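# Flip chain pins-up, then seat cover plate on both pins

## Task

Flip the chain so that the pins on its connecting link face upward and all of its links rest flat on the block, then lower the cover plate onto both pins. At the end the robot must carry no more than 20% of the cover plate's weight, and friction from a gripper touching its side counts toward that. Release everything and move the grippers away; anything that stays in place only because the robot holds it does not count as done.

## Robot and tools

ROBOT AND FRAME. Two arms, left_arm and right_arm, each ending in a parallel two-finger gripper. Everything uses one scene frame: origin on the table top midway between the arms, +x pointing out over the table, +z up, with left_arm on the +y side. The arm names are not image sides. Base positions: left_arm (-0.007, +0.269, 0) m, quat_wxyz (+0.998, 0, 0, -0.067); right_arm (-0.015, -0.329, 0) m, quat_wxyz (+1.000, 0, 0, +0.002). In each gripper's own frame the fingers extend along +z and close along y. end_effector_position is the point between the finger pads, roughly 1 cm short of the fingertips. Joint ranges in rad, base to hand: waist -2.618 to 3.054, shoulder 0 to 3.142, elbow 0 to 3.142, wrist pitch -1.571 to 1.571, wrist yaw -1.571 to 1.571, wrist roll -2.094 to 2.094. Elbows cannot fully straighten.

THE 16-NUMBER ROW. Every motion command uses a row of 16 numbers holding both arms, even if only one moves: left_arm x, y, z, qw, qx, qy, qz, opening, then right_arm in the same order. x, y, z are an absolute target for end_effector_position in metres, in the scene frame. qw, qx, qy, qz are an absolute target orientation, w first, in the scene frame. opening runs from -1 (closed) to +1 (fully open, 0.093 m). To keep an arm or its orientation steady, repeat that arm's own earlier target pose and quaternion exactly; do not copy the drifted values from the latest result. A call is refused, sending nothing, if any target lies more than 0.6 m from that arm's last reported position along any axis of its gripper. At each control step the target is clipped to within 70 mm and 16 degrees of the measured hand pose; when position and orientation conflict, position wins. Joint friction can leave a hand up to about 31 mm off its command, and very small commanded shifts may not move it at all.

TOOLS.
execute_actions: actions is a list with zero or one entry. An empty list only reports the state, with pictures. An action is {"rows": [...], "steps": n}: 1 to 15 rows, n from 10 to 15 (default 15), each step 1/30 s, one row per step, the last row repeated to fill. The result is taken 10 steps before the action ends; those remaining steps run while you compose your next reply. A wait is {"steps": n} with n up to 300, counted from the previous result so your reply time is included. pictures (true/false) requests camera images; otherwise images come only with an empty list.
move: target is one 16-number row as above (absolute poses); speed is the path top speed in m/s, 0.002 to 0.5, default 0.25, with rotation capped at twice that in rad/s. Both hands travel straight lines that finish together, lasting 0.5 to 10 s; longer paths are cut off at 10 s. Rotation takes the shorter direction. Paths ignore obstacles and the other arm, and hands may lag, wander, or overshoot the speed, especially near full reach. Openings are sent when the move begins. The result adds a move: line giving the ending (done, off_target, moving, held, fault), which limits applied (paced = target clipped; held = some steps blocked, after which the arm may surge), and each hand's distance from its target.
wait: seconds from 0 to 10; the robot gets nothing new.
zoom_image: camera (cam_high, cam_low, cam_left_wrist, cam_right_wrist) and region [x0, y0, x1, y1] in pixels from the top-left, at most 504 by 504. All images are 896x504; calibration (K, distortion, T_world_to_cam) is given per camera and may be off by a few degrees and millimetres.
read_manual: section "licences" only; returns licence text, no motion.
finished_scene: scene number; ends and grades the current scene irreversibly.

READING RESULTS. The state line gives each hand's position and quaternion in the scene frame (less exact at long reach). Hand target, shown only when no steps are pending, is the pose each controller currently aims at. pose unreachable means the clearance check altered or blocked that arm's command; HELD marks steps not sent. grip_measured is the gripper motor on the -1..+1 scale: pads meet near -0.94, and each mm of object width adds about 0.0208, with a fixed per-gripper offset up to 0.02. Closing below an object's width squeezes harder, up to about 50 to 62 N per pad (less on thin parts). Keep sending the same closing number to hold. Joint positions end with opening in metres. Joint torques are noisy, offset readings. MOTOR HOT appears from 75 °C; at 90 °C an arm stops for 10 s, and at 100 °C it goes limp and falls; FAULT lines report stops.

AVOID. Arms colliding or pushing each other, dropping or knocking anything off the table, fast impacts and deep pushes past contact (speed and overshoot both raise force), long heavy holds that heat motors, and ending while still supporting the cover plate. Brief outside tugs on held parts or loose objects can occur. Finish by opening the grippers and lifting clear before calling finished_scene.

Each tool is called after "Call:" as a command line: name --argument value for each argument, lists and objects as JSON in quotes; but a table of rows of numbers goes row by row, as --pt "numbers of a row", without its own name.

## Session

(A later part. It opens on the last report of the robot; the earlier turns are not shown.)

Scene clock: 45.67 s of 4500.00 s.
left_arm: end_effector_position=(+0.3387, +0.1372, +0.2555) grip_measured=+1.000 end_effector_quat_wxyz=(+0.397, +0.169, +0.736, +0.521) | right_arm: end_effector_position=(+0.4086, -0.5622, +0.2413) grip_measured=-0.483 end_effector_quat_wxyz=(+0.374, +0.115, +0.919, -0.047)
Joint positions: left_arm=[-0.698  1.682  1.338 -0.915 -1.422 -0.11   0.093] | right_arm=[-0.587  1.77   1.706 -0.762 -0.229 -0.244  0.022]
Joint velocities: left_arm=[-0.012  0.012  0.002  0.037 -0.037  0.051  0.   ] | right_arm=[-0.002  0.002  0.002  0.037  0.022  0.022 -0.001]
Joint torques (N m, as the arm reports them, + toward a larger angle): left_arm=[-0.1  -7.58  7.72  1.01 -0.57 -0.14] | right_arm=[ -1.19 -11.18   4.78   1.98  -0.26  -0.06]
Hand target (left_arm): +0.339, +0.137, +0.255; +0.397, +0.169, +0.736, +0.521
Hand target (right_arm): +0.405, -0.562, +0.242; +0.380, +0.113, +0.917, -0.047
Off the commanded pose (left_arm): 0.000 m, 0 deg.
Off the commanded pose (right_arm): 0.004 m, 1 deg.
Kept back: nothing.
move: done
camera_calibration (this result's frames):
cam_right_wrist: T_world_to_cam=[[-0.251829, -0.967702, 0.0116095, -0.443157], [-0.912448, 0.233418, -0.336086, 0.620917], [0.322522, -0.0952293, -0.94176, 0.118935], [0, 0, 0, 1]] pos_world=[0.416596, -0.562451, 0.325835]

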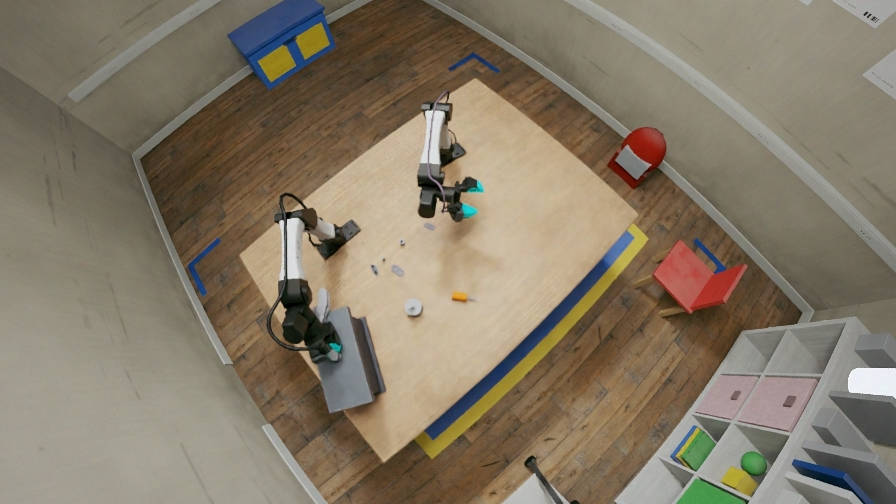

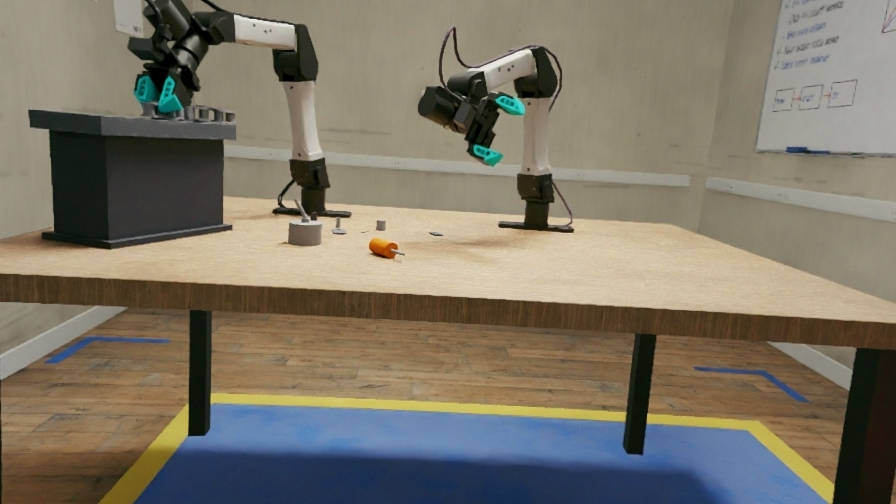

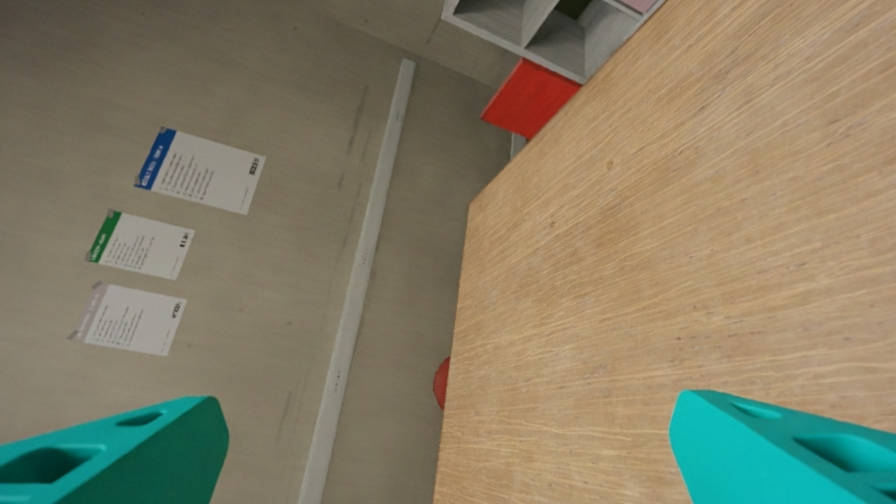

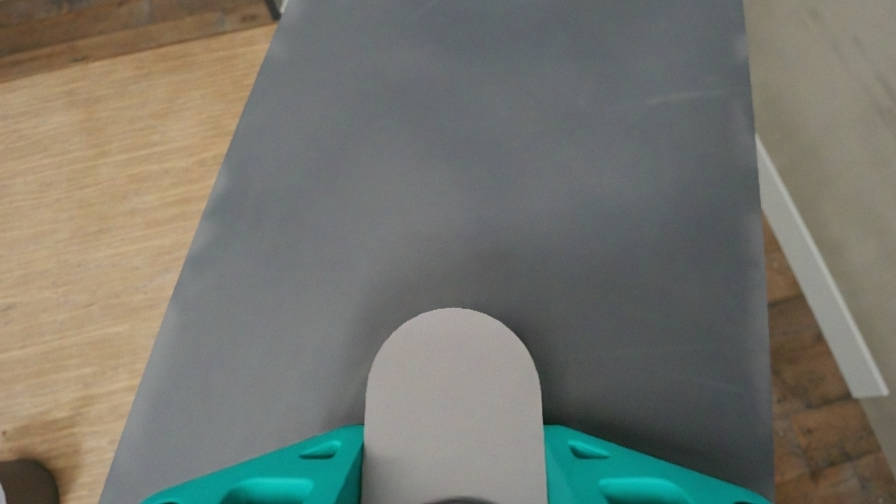

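Call:
move --target '[0.3387,0.1372,0.2555,0.397,0.169,0.736,0.521,1,0.505,-0.603,0.242,0.372,0.216,0.898,-0.089,-0.5]' --speed 0.04

Call:
move --target '[0.3387,0.1372,0.2555,0.397,0.169,0.736,0.521,1,0.5,-0.602,0.242,0.372,0.216,0.898,-0.089,0.6]'

Call:
move --target '[0.3387,0.1372,0.2555,0.397,0.169,0.736,0.521,1,0.31,-0.51,0.36,0.372,0.216,0.898,-0.089,0.6]'

Scene clock: 49.13 s of 4500.00 s.
left_arm: end_effector_position=(+0.3387, +0.1372, +0.2555) grip_measured=+1.000 end_effector_quat_wxyz=(+0.397, +0.169, +0.736, +0.521) | right_arm: end_effector_position=(+0.4981, -0.6042, +0.2419) grip_measured=-0.483 end_effector_quat_wxyz=(+0.371, +0.213, +0.899, -0.091)
Joint positions: left_arm=[-0.698  1.682  1.338 -0.915 -1.422 -0.11   0.093] | right_arm=[-0.501  2.194  2.301 -0.895 -0.016 -0.025  0.022]
Joint velocities: left_arm=[ 0.002  0.012 -0.002 -0.022 -0.037 -0.007  0.   ] | right_arm=[-0.012  0.002  0.012  0.022  0.007  0.022 -0.001]
Joint torques (N m, as the arm reports them, + toward a larger angle): left_arm=[-0.02 -7.78  7.74  0.99 -0.57 -0.13] | right_arm=[  0.06 -11.4    8.2    1.89   0.     0.14]
Hand target (left_arm): +0.339, +0.137, +0.255; +0.397, +0.169, +0.736, +0.521
Hand target (right_arm): +0.505, -0.603, +0.241; +0.374, +0.216, +0.898, -0.090
Off the commanded pose (left_arm): 0.000 m, 0 deg.
Off the commanded pose (right_arm): 0.007 m, 0 deg.
Kept back: nothing.
move: done
camera_calibration (this result's frames):
cam_right_wrist: T_world_to_cam=[[-0.455655, -0.890011, 0.0161129, -0.313863], [-0.837616, 0.422563, -0.346179, 0.792101], [0.301294, -0.171235, -0.93803, 0.0504348], [0, 0, 0, 1]] pos_world=[0.505268, -0.605418, 0.326575]

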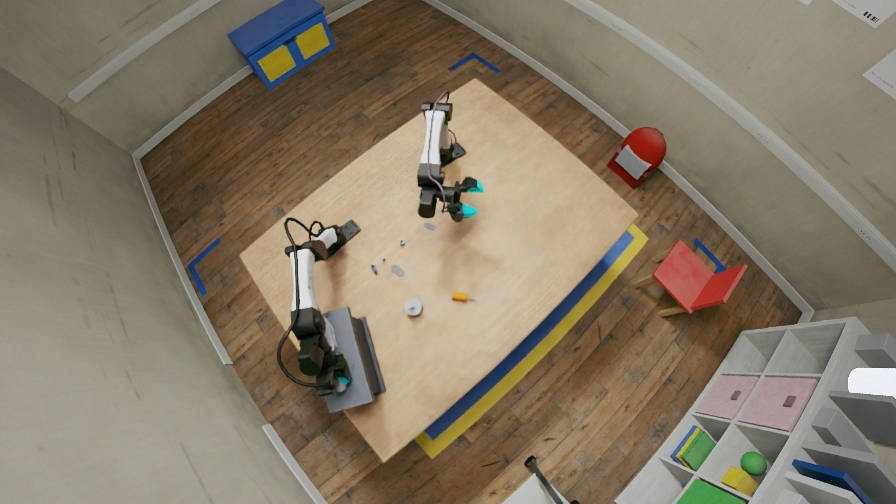

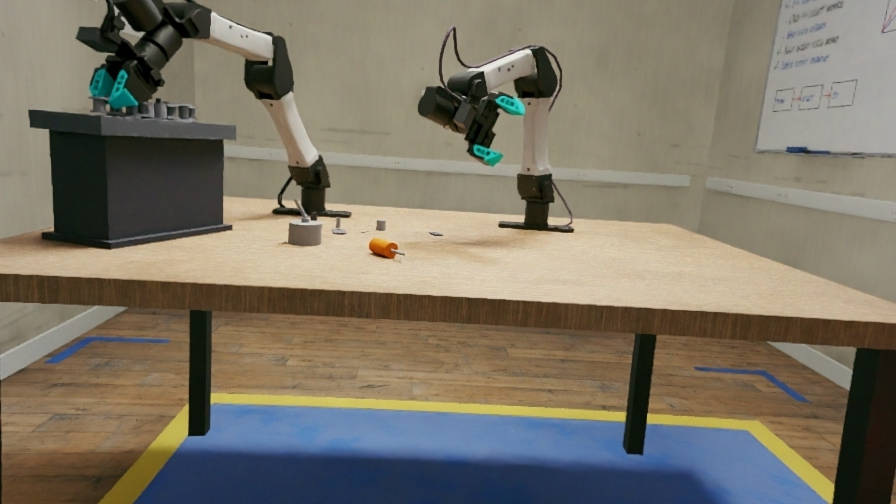

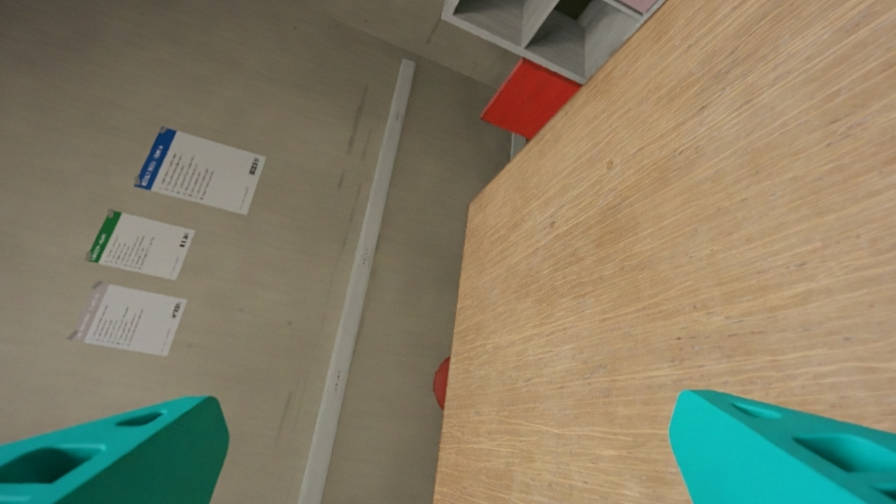

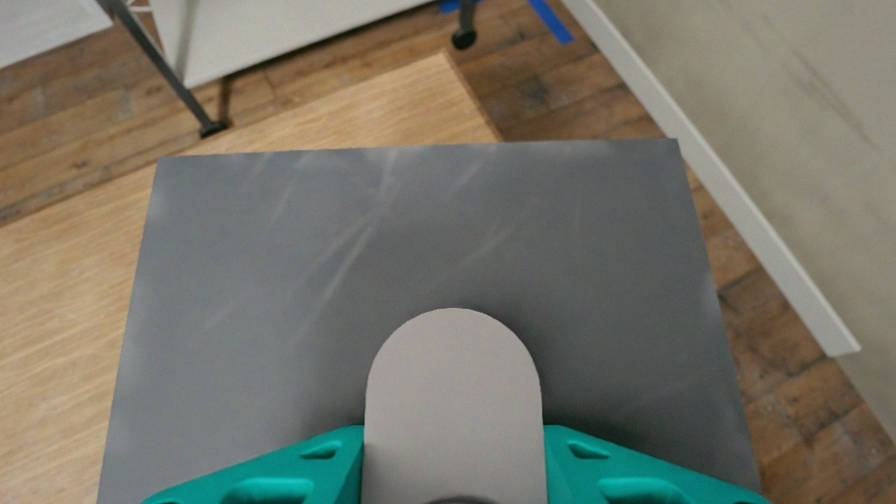

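Scene clock: 49.83 s of 4500.00 s.
left_arm: end_effector_position=(+0.3387, +0.1372, +0.2555) grip_measured=+1.000 end_effector_quat_wxyz=(+0.397, +0.169, +0.736, +0.521) | right_arm: end_effector_position=(+0.4980, -0.6042, +0.2419) grip_measured=+0.598 end_effector_quat_wxyz=(+0.371, +0.215, +0.899, -0.090)
Joint positions: left_arm=[-0.698  1.682  1.338 -0.915 -1.422 -0.11   0.093] | right_arm=[-0.501  2.194  2.301 -0.895 -0.016 -0.021  0.074]
Joint velocities: left_arm=[-0.007 -0.017  0.002 -0.022  0.037 -0.007  0.   ] | right_arm=[-0.002 -0.007 -0.002  0.007  0.037 -0.037  0.   ]
Joint torques (N m, as the arm reports them, + toward a larger angle): left_arm=[-0.15 -7.78  7.69  0.96 -0.6  -0.12] | right_arm=[ -0.16 -13.09   6.45   1.89  -0.04   0.11]
Hand target (left_arm): +0.339, +0.137, +0.255; +0.397, +0.169, +0.736, +0.521
Hand target (right_arm): +0.500, -0.602, +0.242; +0.372, +0.216, +0.898, -0.089
Off the commanded pose (left_arm): 0.000 m, 0 deg.
Off the commanded pose (right_arm): 0.003 m, 0 deg.
Kept back: nothing.
move: done
camera_calibration (this result's frames):
cam_right_wrist: T_world_to_cam=[[-0.457831, -0.888934, 0.0136832, -0.311538], [-0.836318, 0.425409, -0.345833, 0.793006], [0.301601, -0.169776, -0.938196, 0.0511647], [0, 0, 0, 1]] pos_world=[0.505142, -0.605602, 0.326513]

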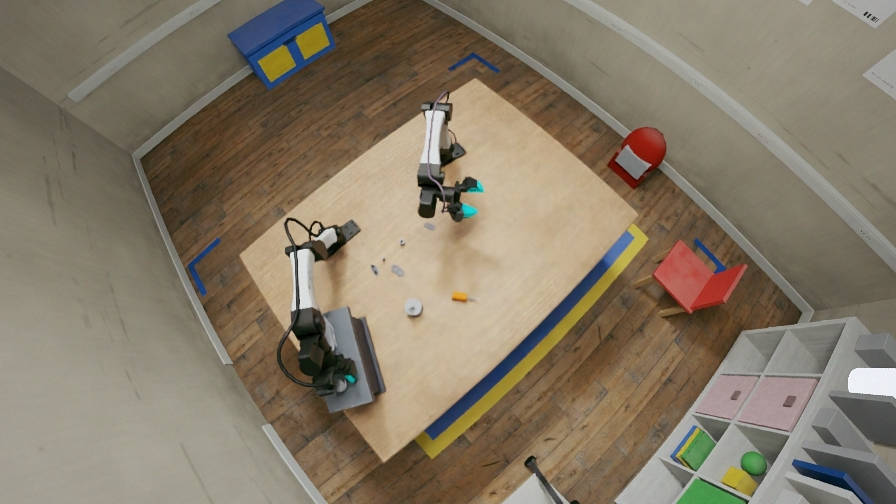

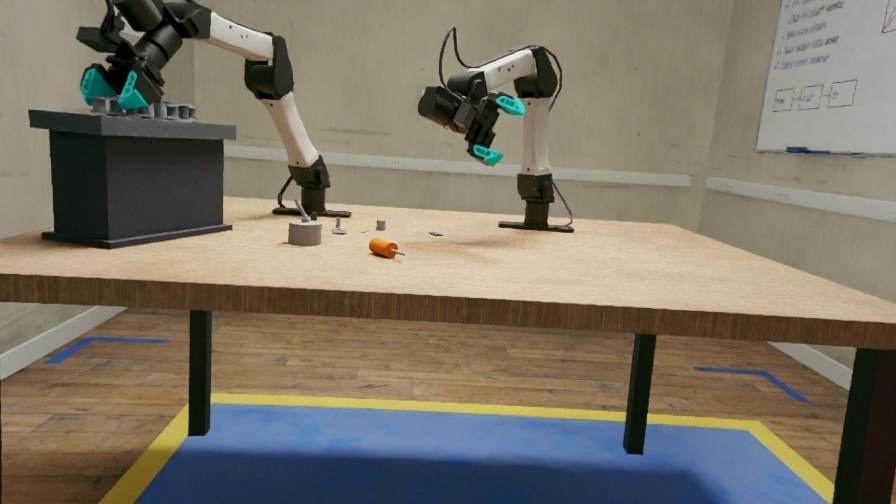

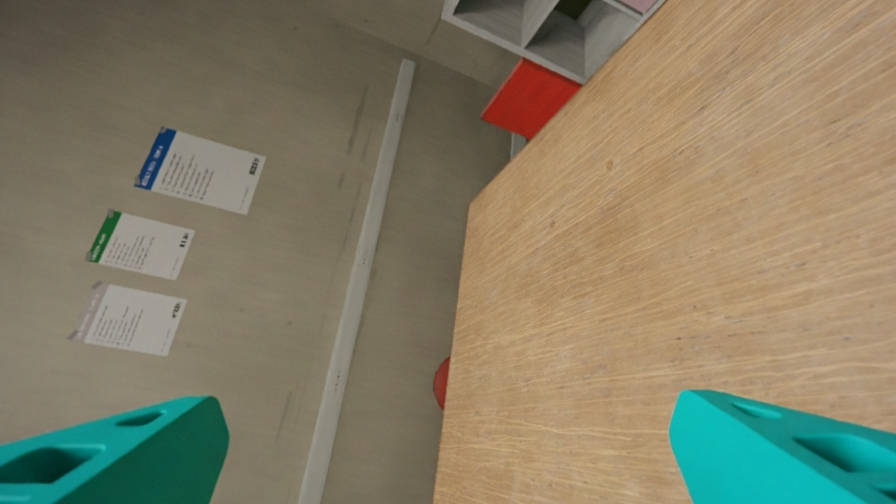

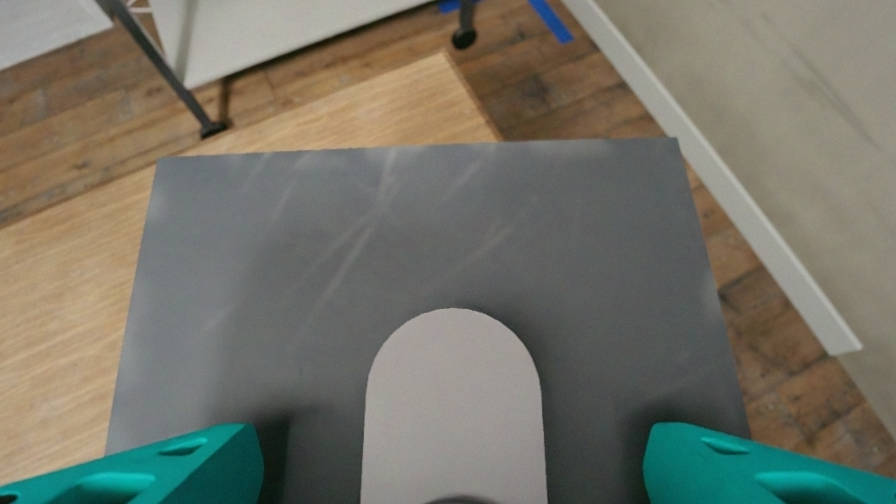

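Scene clock: 51.40 s of 4500.00 s.
left_arm: end_effector_position=(+0.3387, +0.1372, +0.2555) grip_measured=+1.000 end_effector_quat_wxyz=(+0.397, +0.169, +0.736, +0.521) | right_arm: end_effector_position=(+0.3141, -0.5110, +0.3654) grip_measured=+0.598 end_effector_quat_wxyz=(+0.376, +0.217, +0.896, -0.091)
Joint positions: left_arm=[-0.698  1.682  1.338 -0.915 -1.422 -0.11   0.093] | right_arm=[-0.523  1.52   1.957 -1.214 -0.031 -0.031  0.074]
Joint velocities: left_arm=[-0.002 -0.012 -0.002 -0.007  0.037  0.037  0.   ] | right_arm=[ 0.012  0.022 -0.002  0.007 -0.037 -0.022 -0.   ]
Joint torques (N m, as the arm reports them, + toward a larger angle): left_arm=[-0.19 -7.85  7.64  0.92 -0.63 -0.15] | right_arm=[-1.27 -6.44  4.75  1.83 -0.15 -0.06]
Hand target (left_arm): +0.339, +0.137, +0.255; +0.397, +0.169, +0.736, +0.521
Hand target (right_arm): +0.311, -0.511, +0.363; +0.372, +0.216, +0.898, -0.088
Off the commanded pose (left_arm): 0.000 m, 0 deg.
Off the commanded pose (right_arm): 0.007 m, 1 deg.
Kept back: nothing.
move: done
camera_calibration (this result's frames):
cam_right_wrist: T_world_to_cam=[[-0.462185, -0.88672, 0.0105692, -0.310979], [-0.83012, 0.42843, -0.356859, 0.645881], [0.311906, -0.173709, -0.934099, 0.231549], [0, 0, 0, 1]] pos_world=[0.320208, -0.512244, 0.450064]

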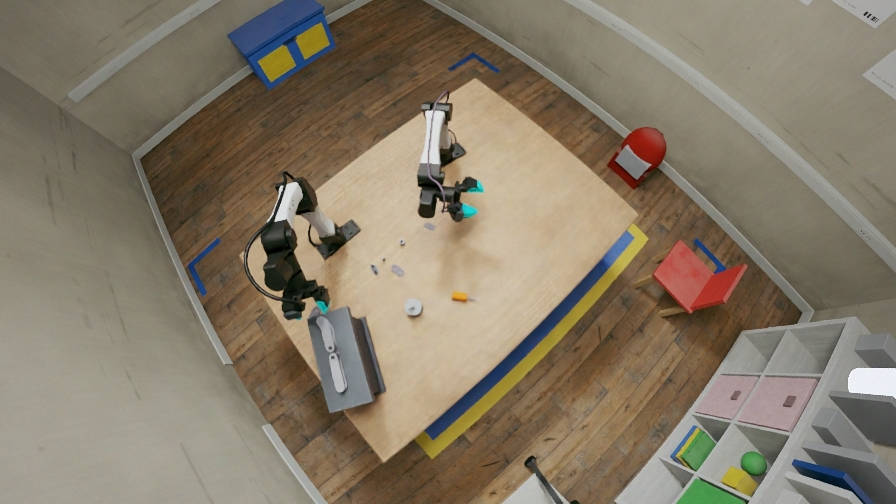

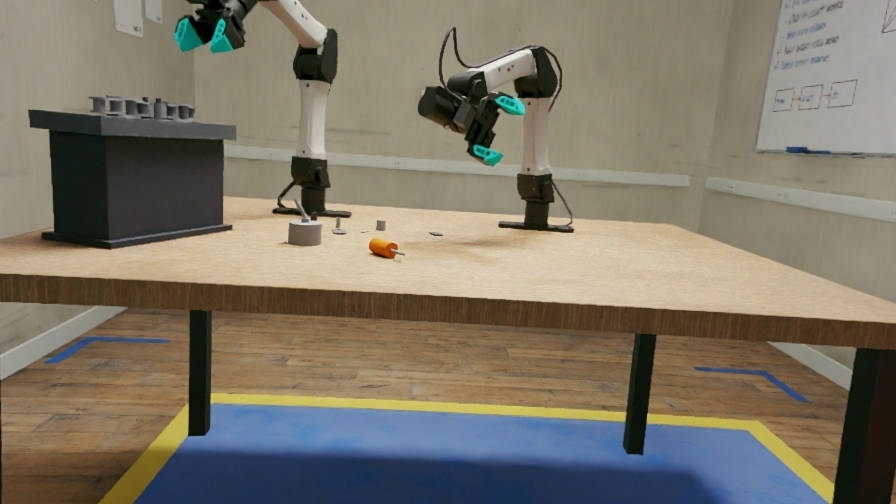

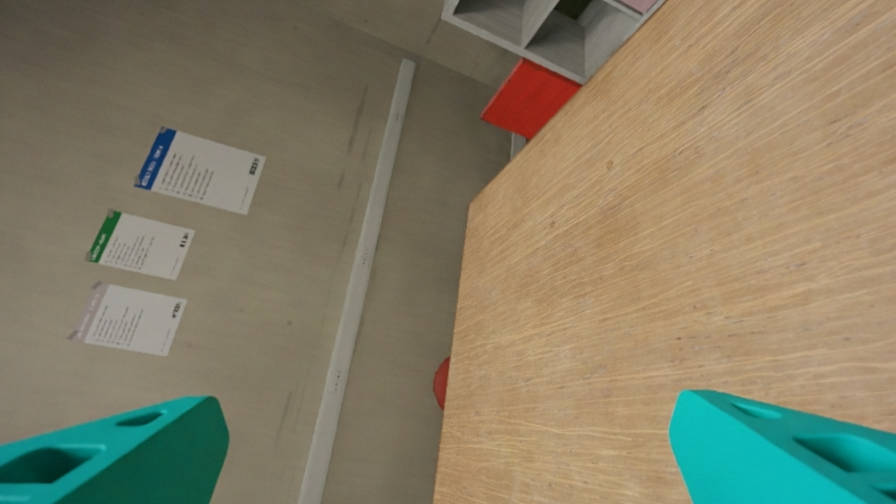

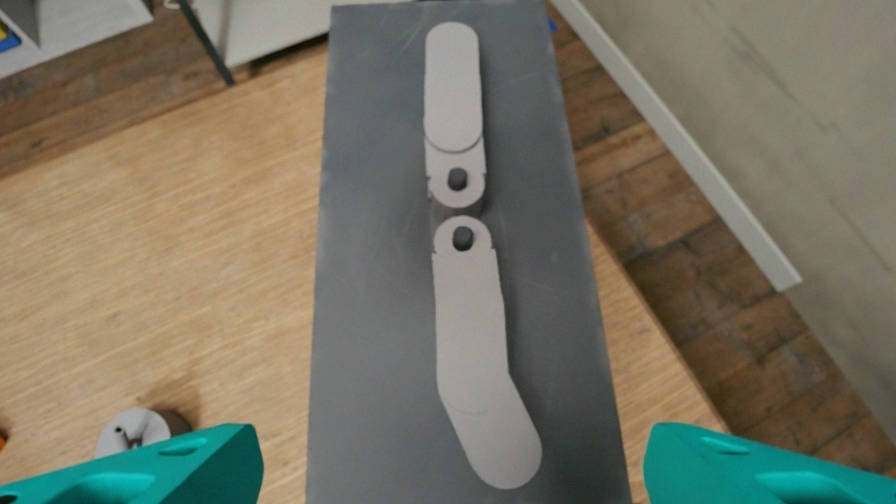

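Call:
move --target '[0.3387,0.1372,0.2555,0.397,0.169,0.736,0.521,1,0.24,-0.26,0.3,0.34,-0.106,0.934,0.039,0.2]'

Call:
move --target '[0.3387,0.1372,0.2555,0.397,0.169,0.736,0.521,1,0.259,-0.238,0.04,0.34,-0.106,0.934,0.039,0.2]'

Scene clock: 55.00 s of 4500.00 s.
left_arm: end_effector_position=(+0.3387, +0.1372, +0.2555) grip_measured=+1.000 end_effector_quat_wxyz=(+0.397, +0.169, +0.736, +0.521) | right_arm: end_effector_position=(+0.2440, -0.2582, +0.3042) grip_measured=+0.202 end_effector_quat_wxyz=(+0.335, -0.111, +0.935, +0.032)
Joint positions: left_arm=[-0.698  1.682  1.338 -0.915 -1.422 -0.11   0.093] | right_arm=[ 0.298  1.123  1.473 -1.236  0.056  0.046  0.055]
Joint velocities: left_arm=[-0.007  0.002  0.002 -0.037  0.007 -0.022  0.   ] | right_arm=[ 0.007 -0.007 -0.007 -0.066 -0.037  0.007 -0.   ]
Joint torques (N m, as the arm reports them, + toward a larger angle): left_arm=[-0.15 -7.76  7.7   0.91 -0.59 -0.15] | right_arm=[ 0.04 -4.35  4.04  1.77  0.09  0.08]
Hand target (left_arm): +0.339, +0.137, +0.255; +0.397, +0.169, +0.736, +0.521
Hand target (right_arm): +0.240, -0.259, +0.302; +0.337, -0.109, +0.935, +0.030
Off the commanded pose (left_arm): 0.000 m, 0 deg.
Off the commanded pose (right_arm): 0.006 m, 1 deg.
Kept back: nothing.
move: done
camera_calibration (this result's frames):
cam_right_wrist: T_world_to_cam=[[0.225139, -0.974022, 0.0243557, -0.312974], [-0.940965, -0.223848, -0.253924, 0.28482], [0.252779, 0.0342503, -0.966918, 0.318304], [0, 0, 0, 1]] pos_world=[0.258007, -0.251989, 0.387719]

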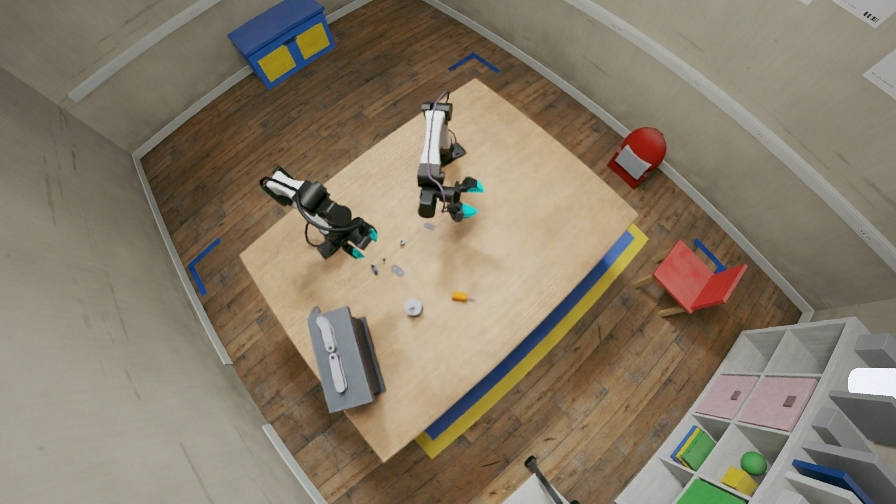

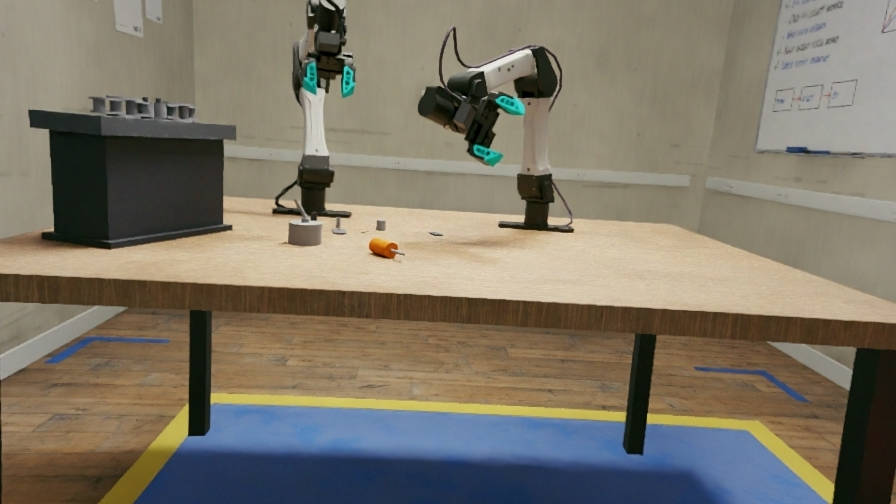

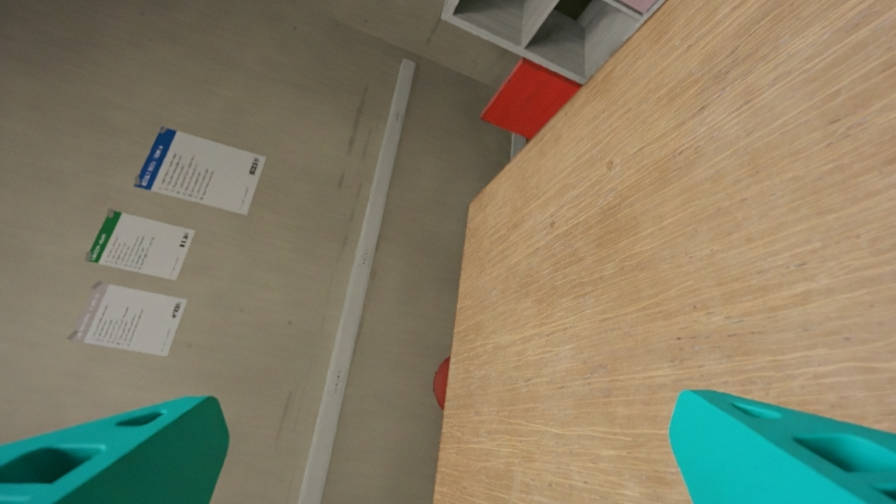

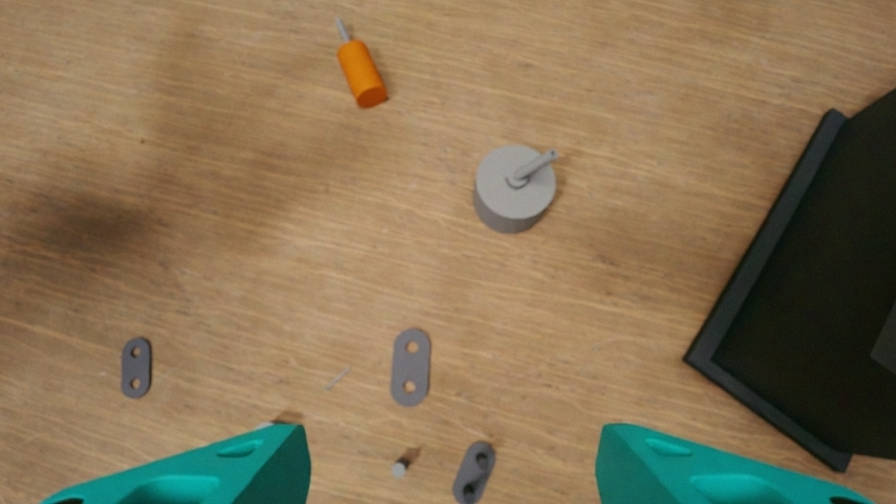

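Scene clock: 56.93 s of 4500.00 s.
left_arm: end_effector_position=(+0.3387, +0.1372, +0.2555) grip_measured=+1.000 end_effector_quat_wxyz=(+0.397, +0.169, +0.736, +0.521) | right_arm: end_effector_position=(+0.2594, -0.2386, +0.0512) grip_measured=+0.202 end_effector_quat_wxyz=(+0.351, -0.106, +0.929, +0.044)
Joint positions: left_arm=[-0.698  1.682  1.338 -0.915 -1.422 -0.11   0.093] | right_arm=[ 0.365  1.129  0.398 -0.121  0.087  0.11   0.055]
Joint velocities: left_arm=[-0.017  0.002 -0.012  0.007  0.066 -0.022  0.   ] | right_arm=[ 0.002  0.002  0.017  0.037  0.051 -0.007 -0.001]
Joint torques (N m, as the arm reports them, + toward a larger angle): left_arm=[-0.2  -7.65  7.66  0.93 -0.57 -0.14] | right_arm=[ 0.02 -1.9   4.82  1.91  0.11  0.09]
Hand target (left_arm): +0.339, +0.137, +0.255; +0.397, +0.169, +0.736, +0.521
Hand target (right_arm): +0.254, -0.240, +0.040; +0.340, -0.106, +0.934, +0.038
Off the commanded pose (left_arm): 0.000 m, 0 deg.
Off the commanded pose (right_arm): 0.011 m, 1 deg.
Kept back: nothing.
move: off_target (right_arm)
camera_calibration (this result's frames):
cam_right_wrist: T_world_to_cam=[[0.223194, -0.974767, 0.00365523, -0.289841], [-0.932934, -0.214699, -0.289031, 0.24141], [0.282522, 0.0610999, -0.957313, 0.0673282], [0, 0, 0, 1]] pos_world=[0.270889, -0.234811, 0.135289]

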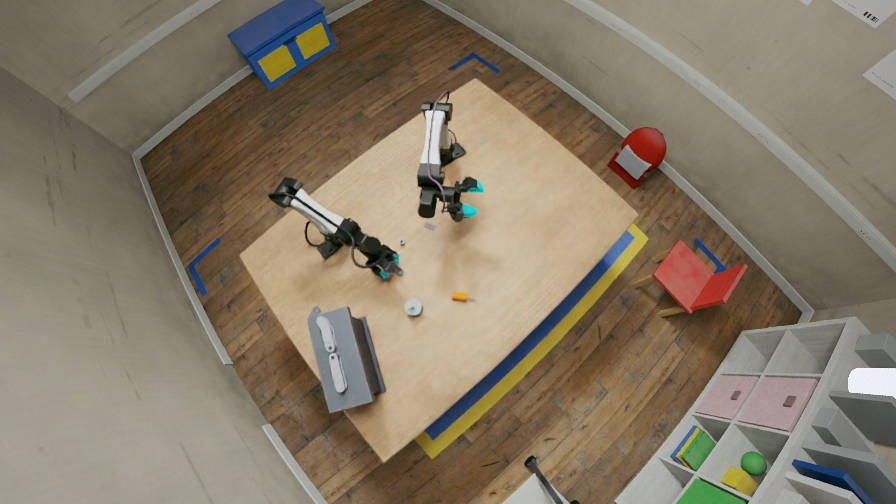

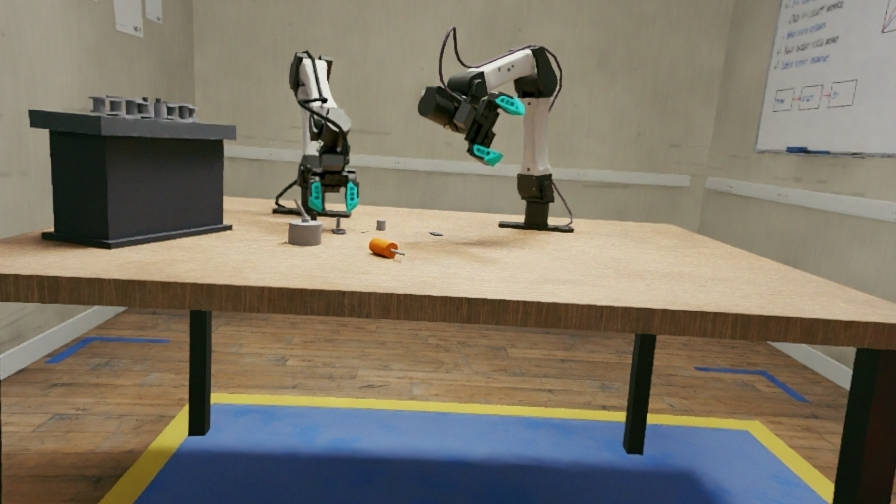

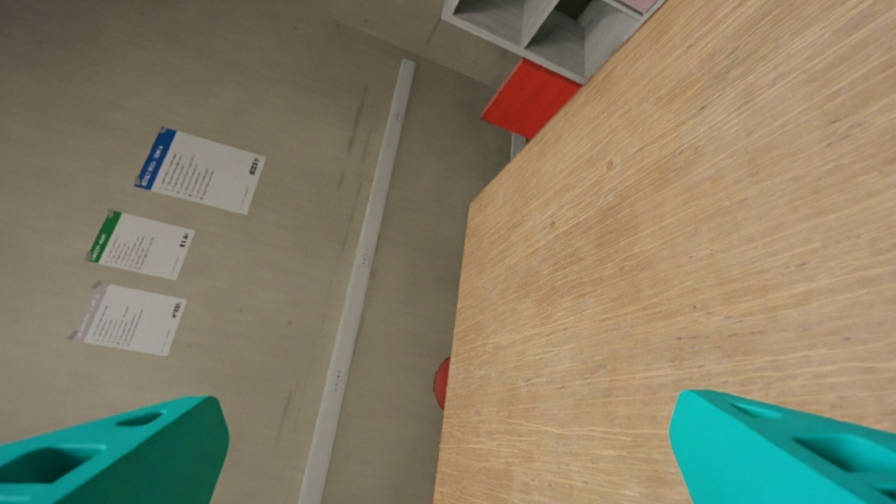

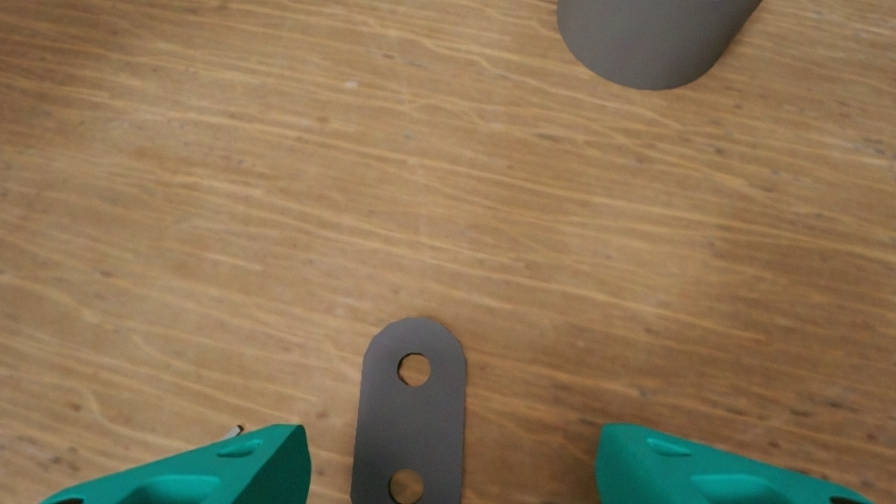

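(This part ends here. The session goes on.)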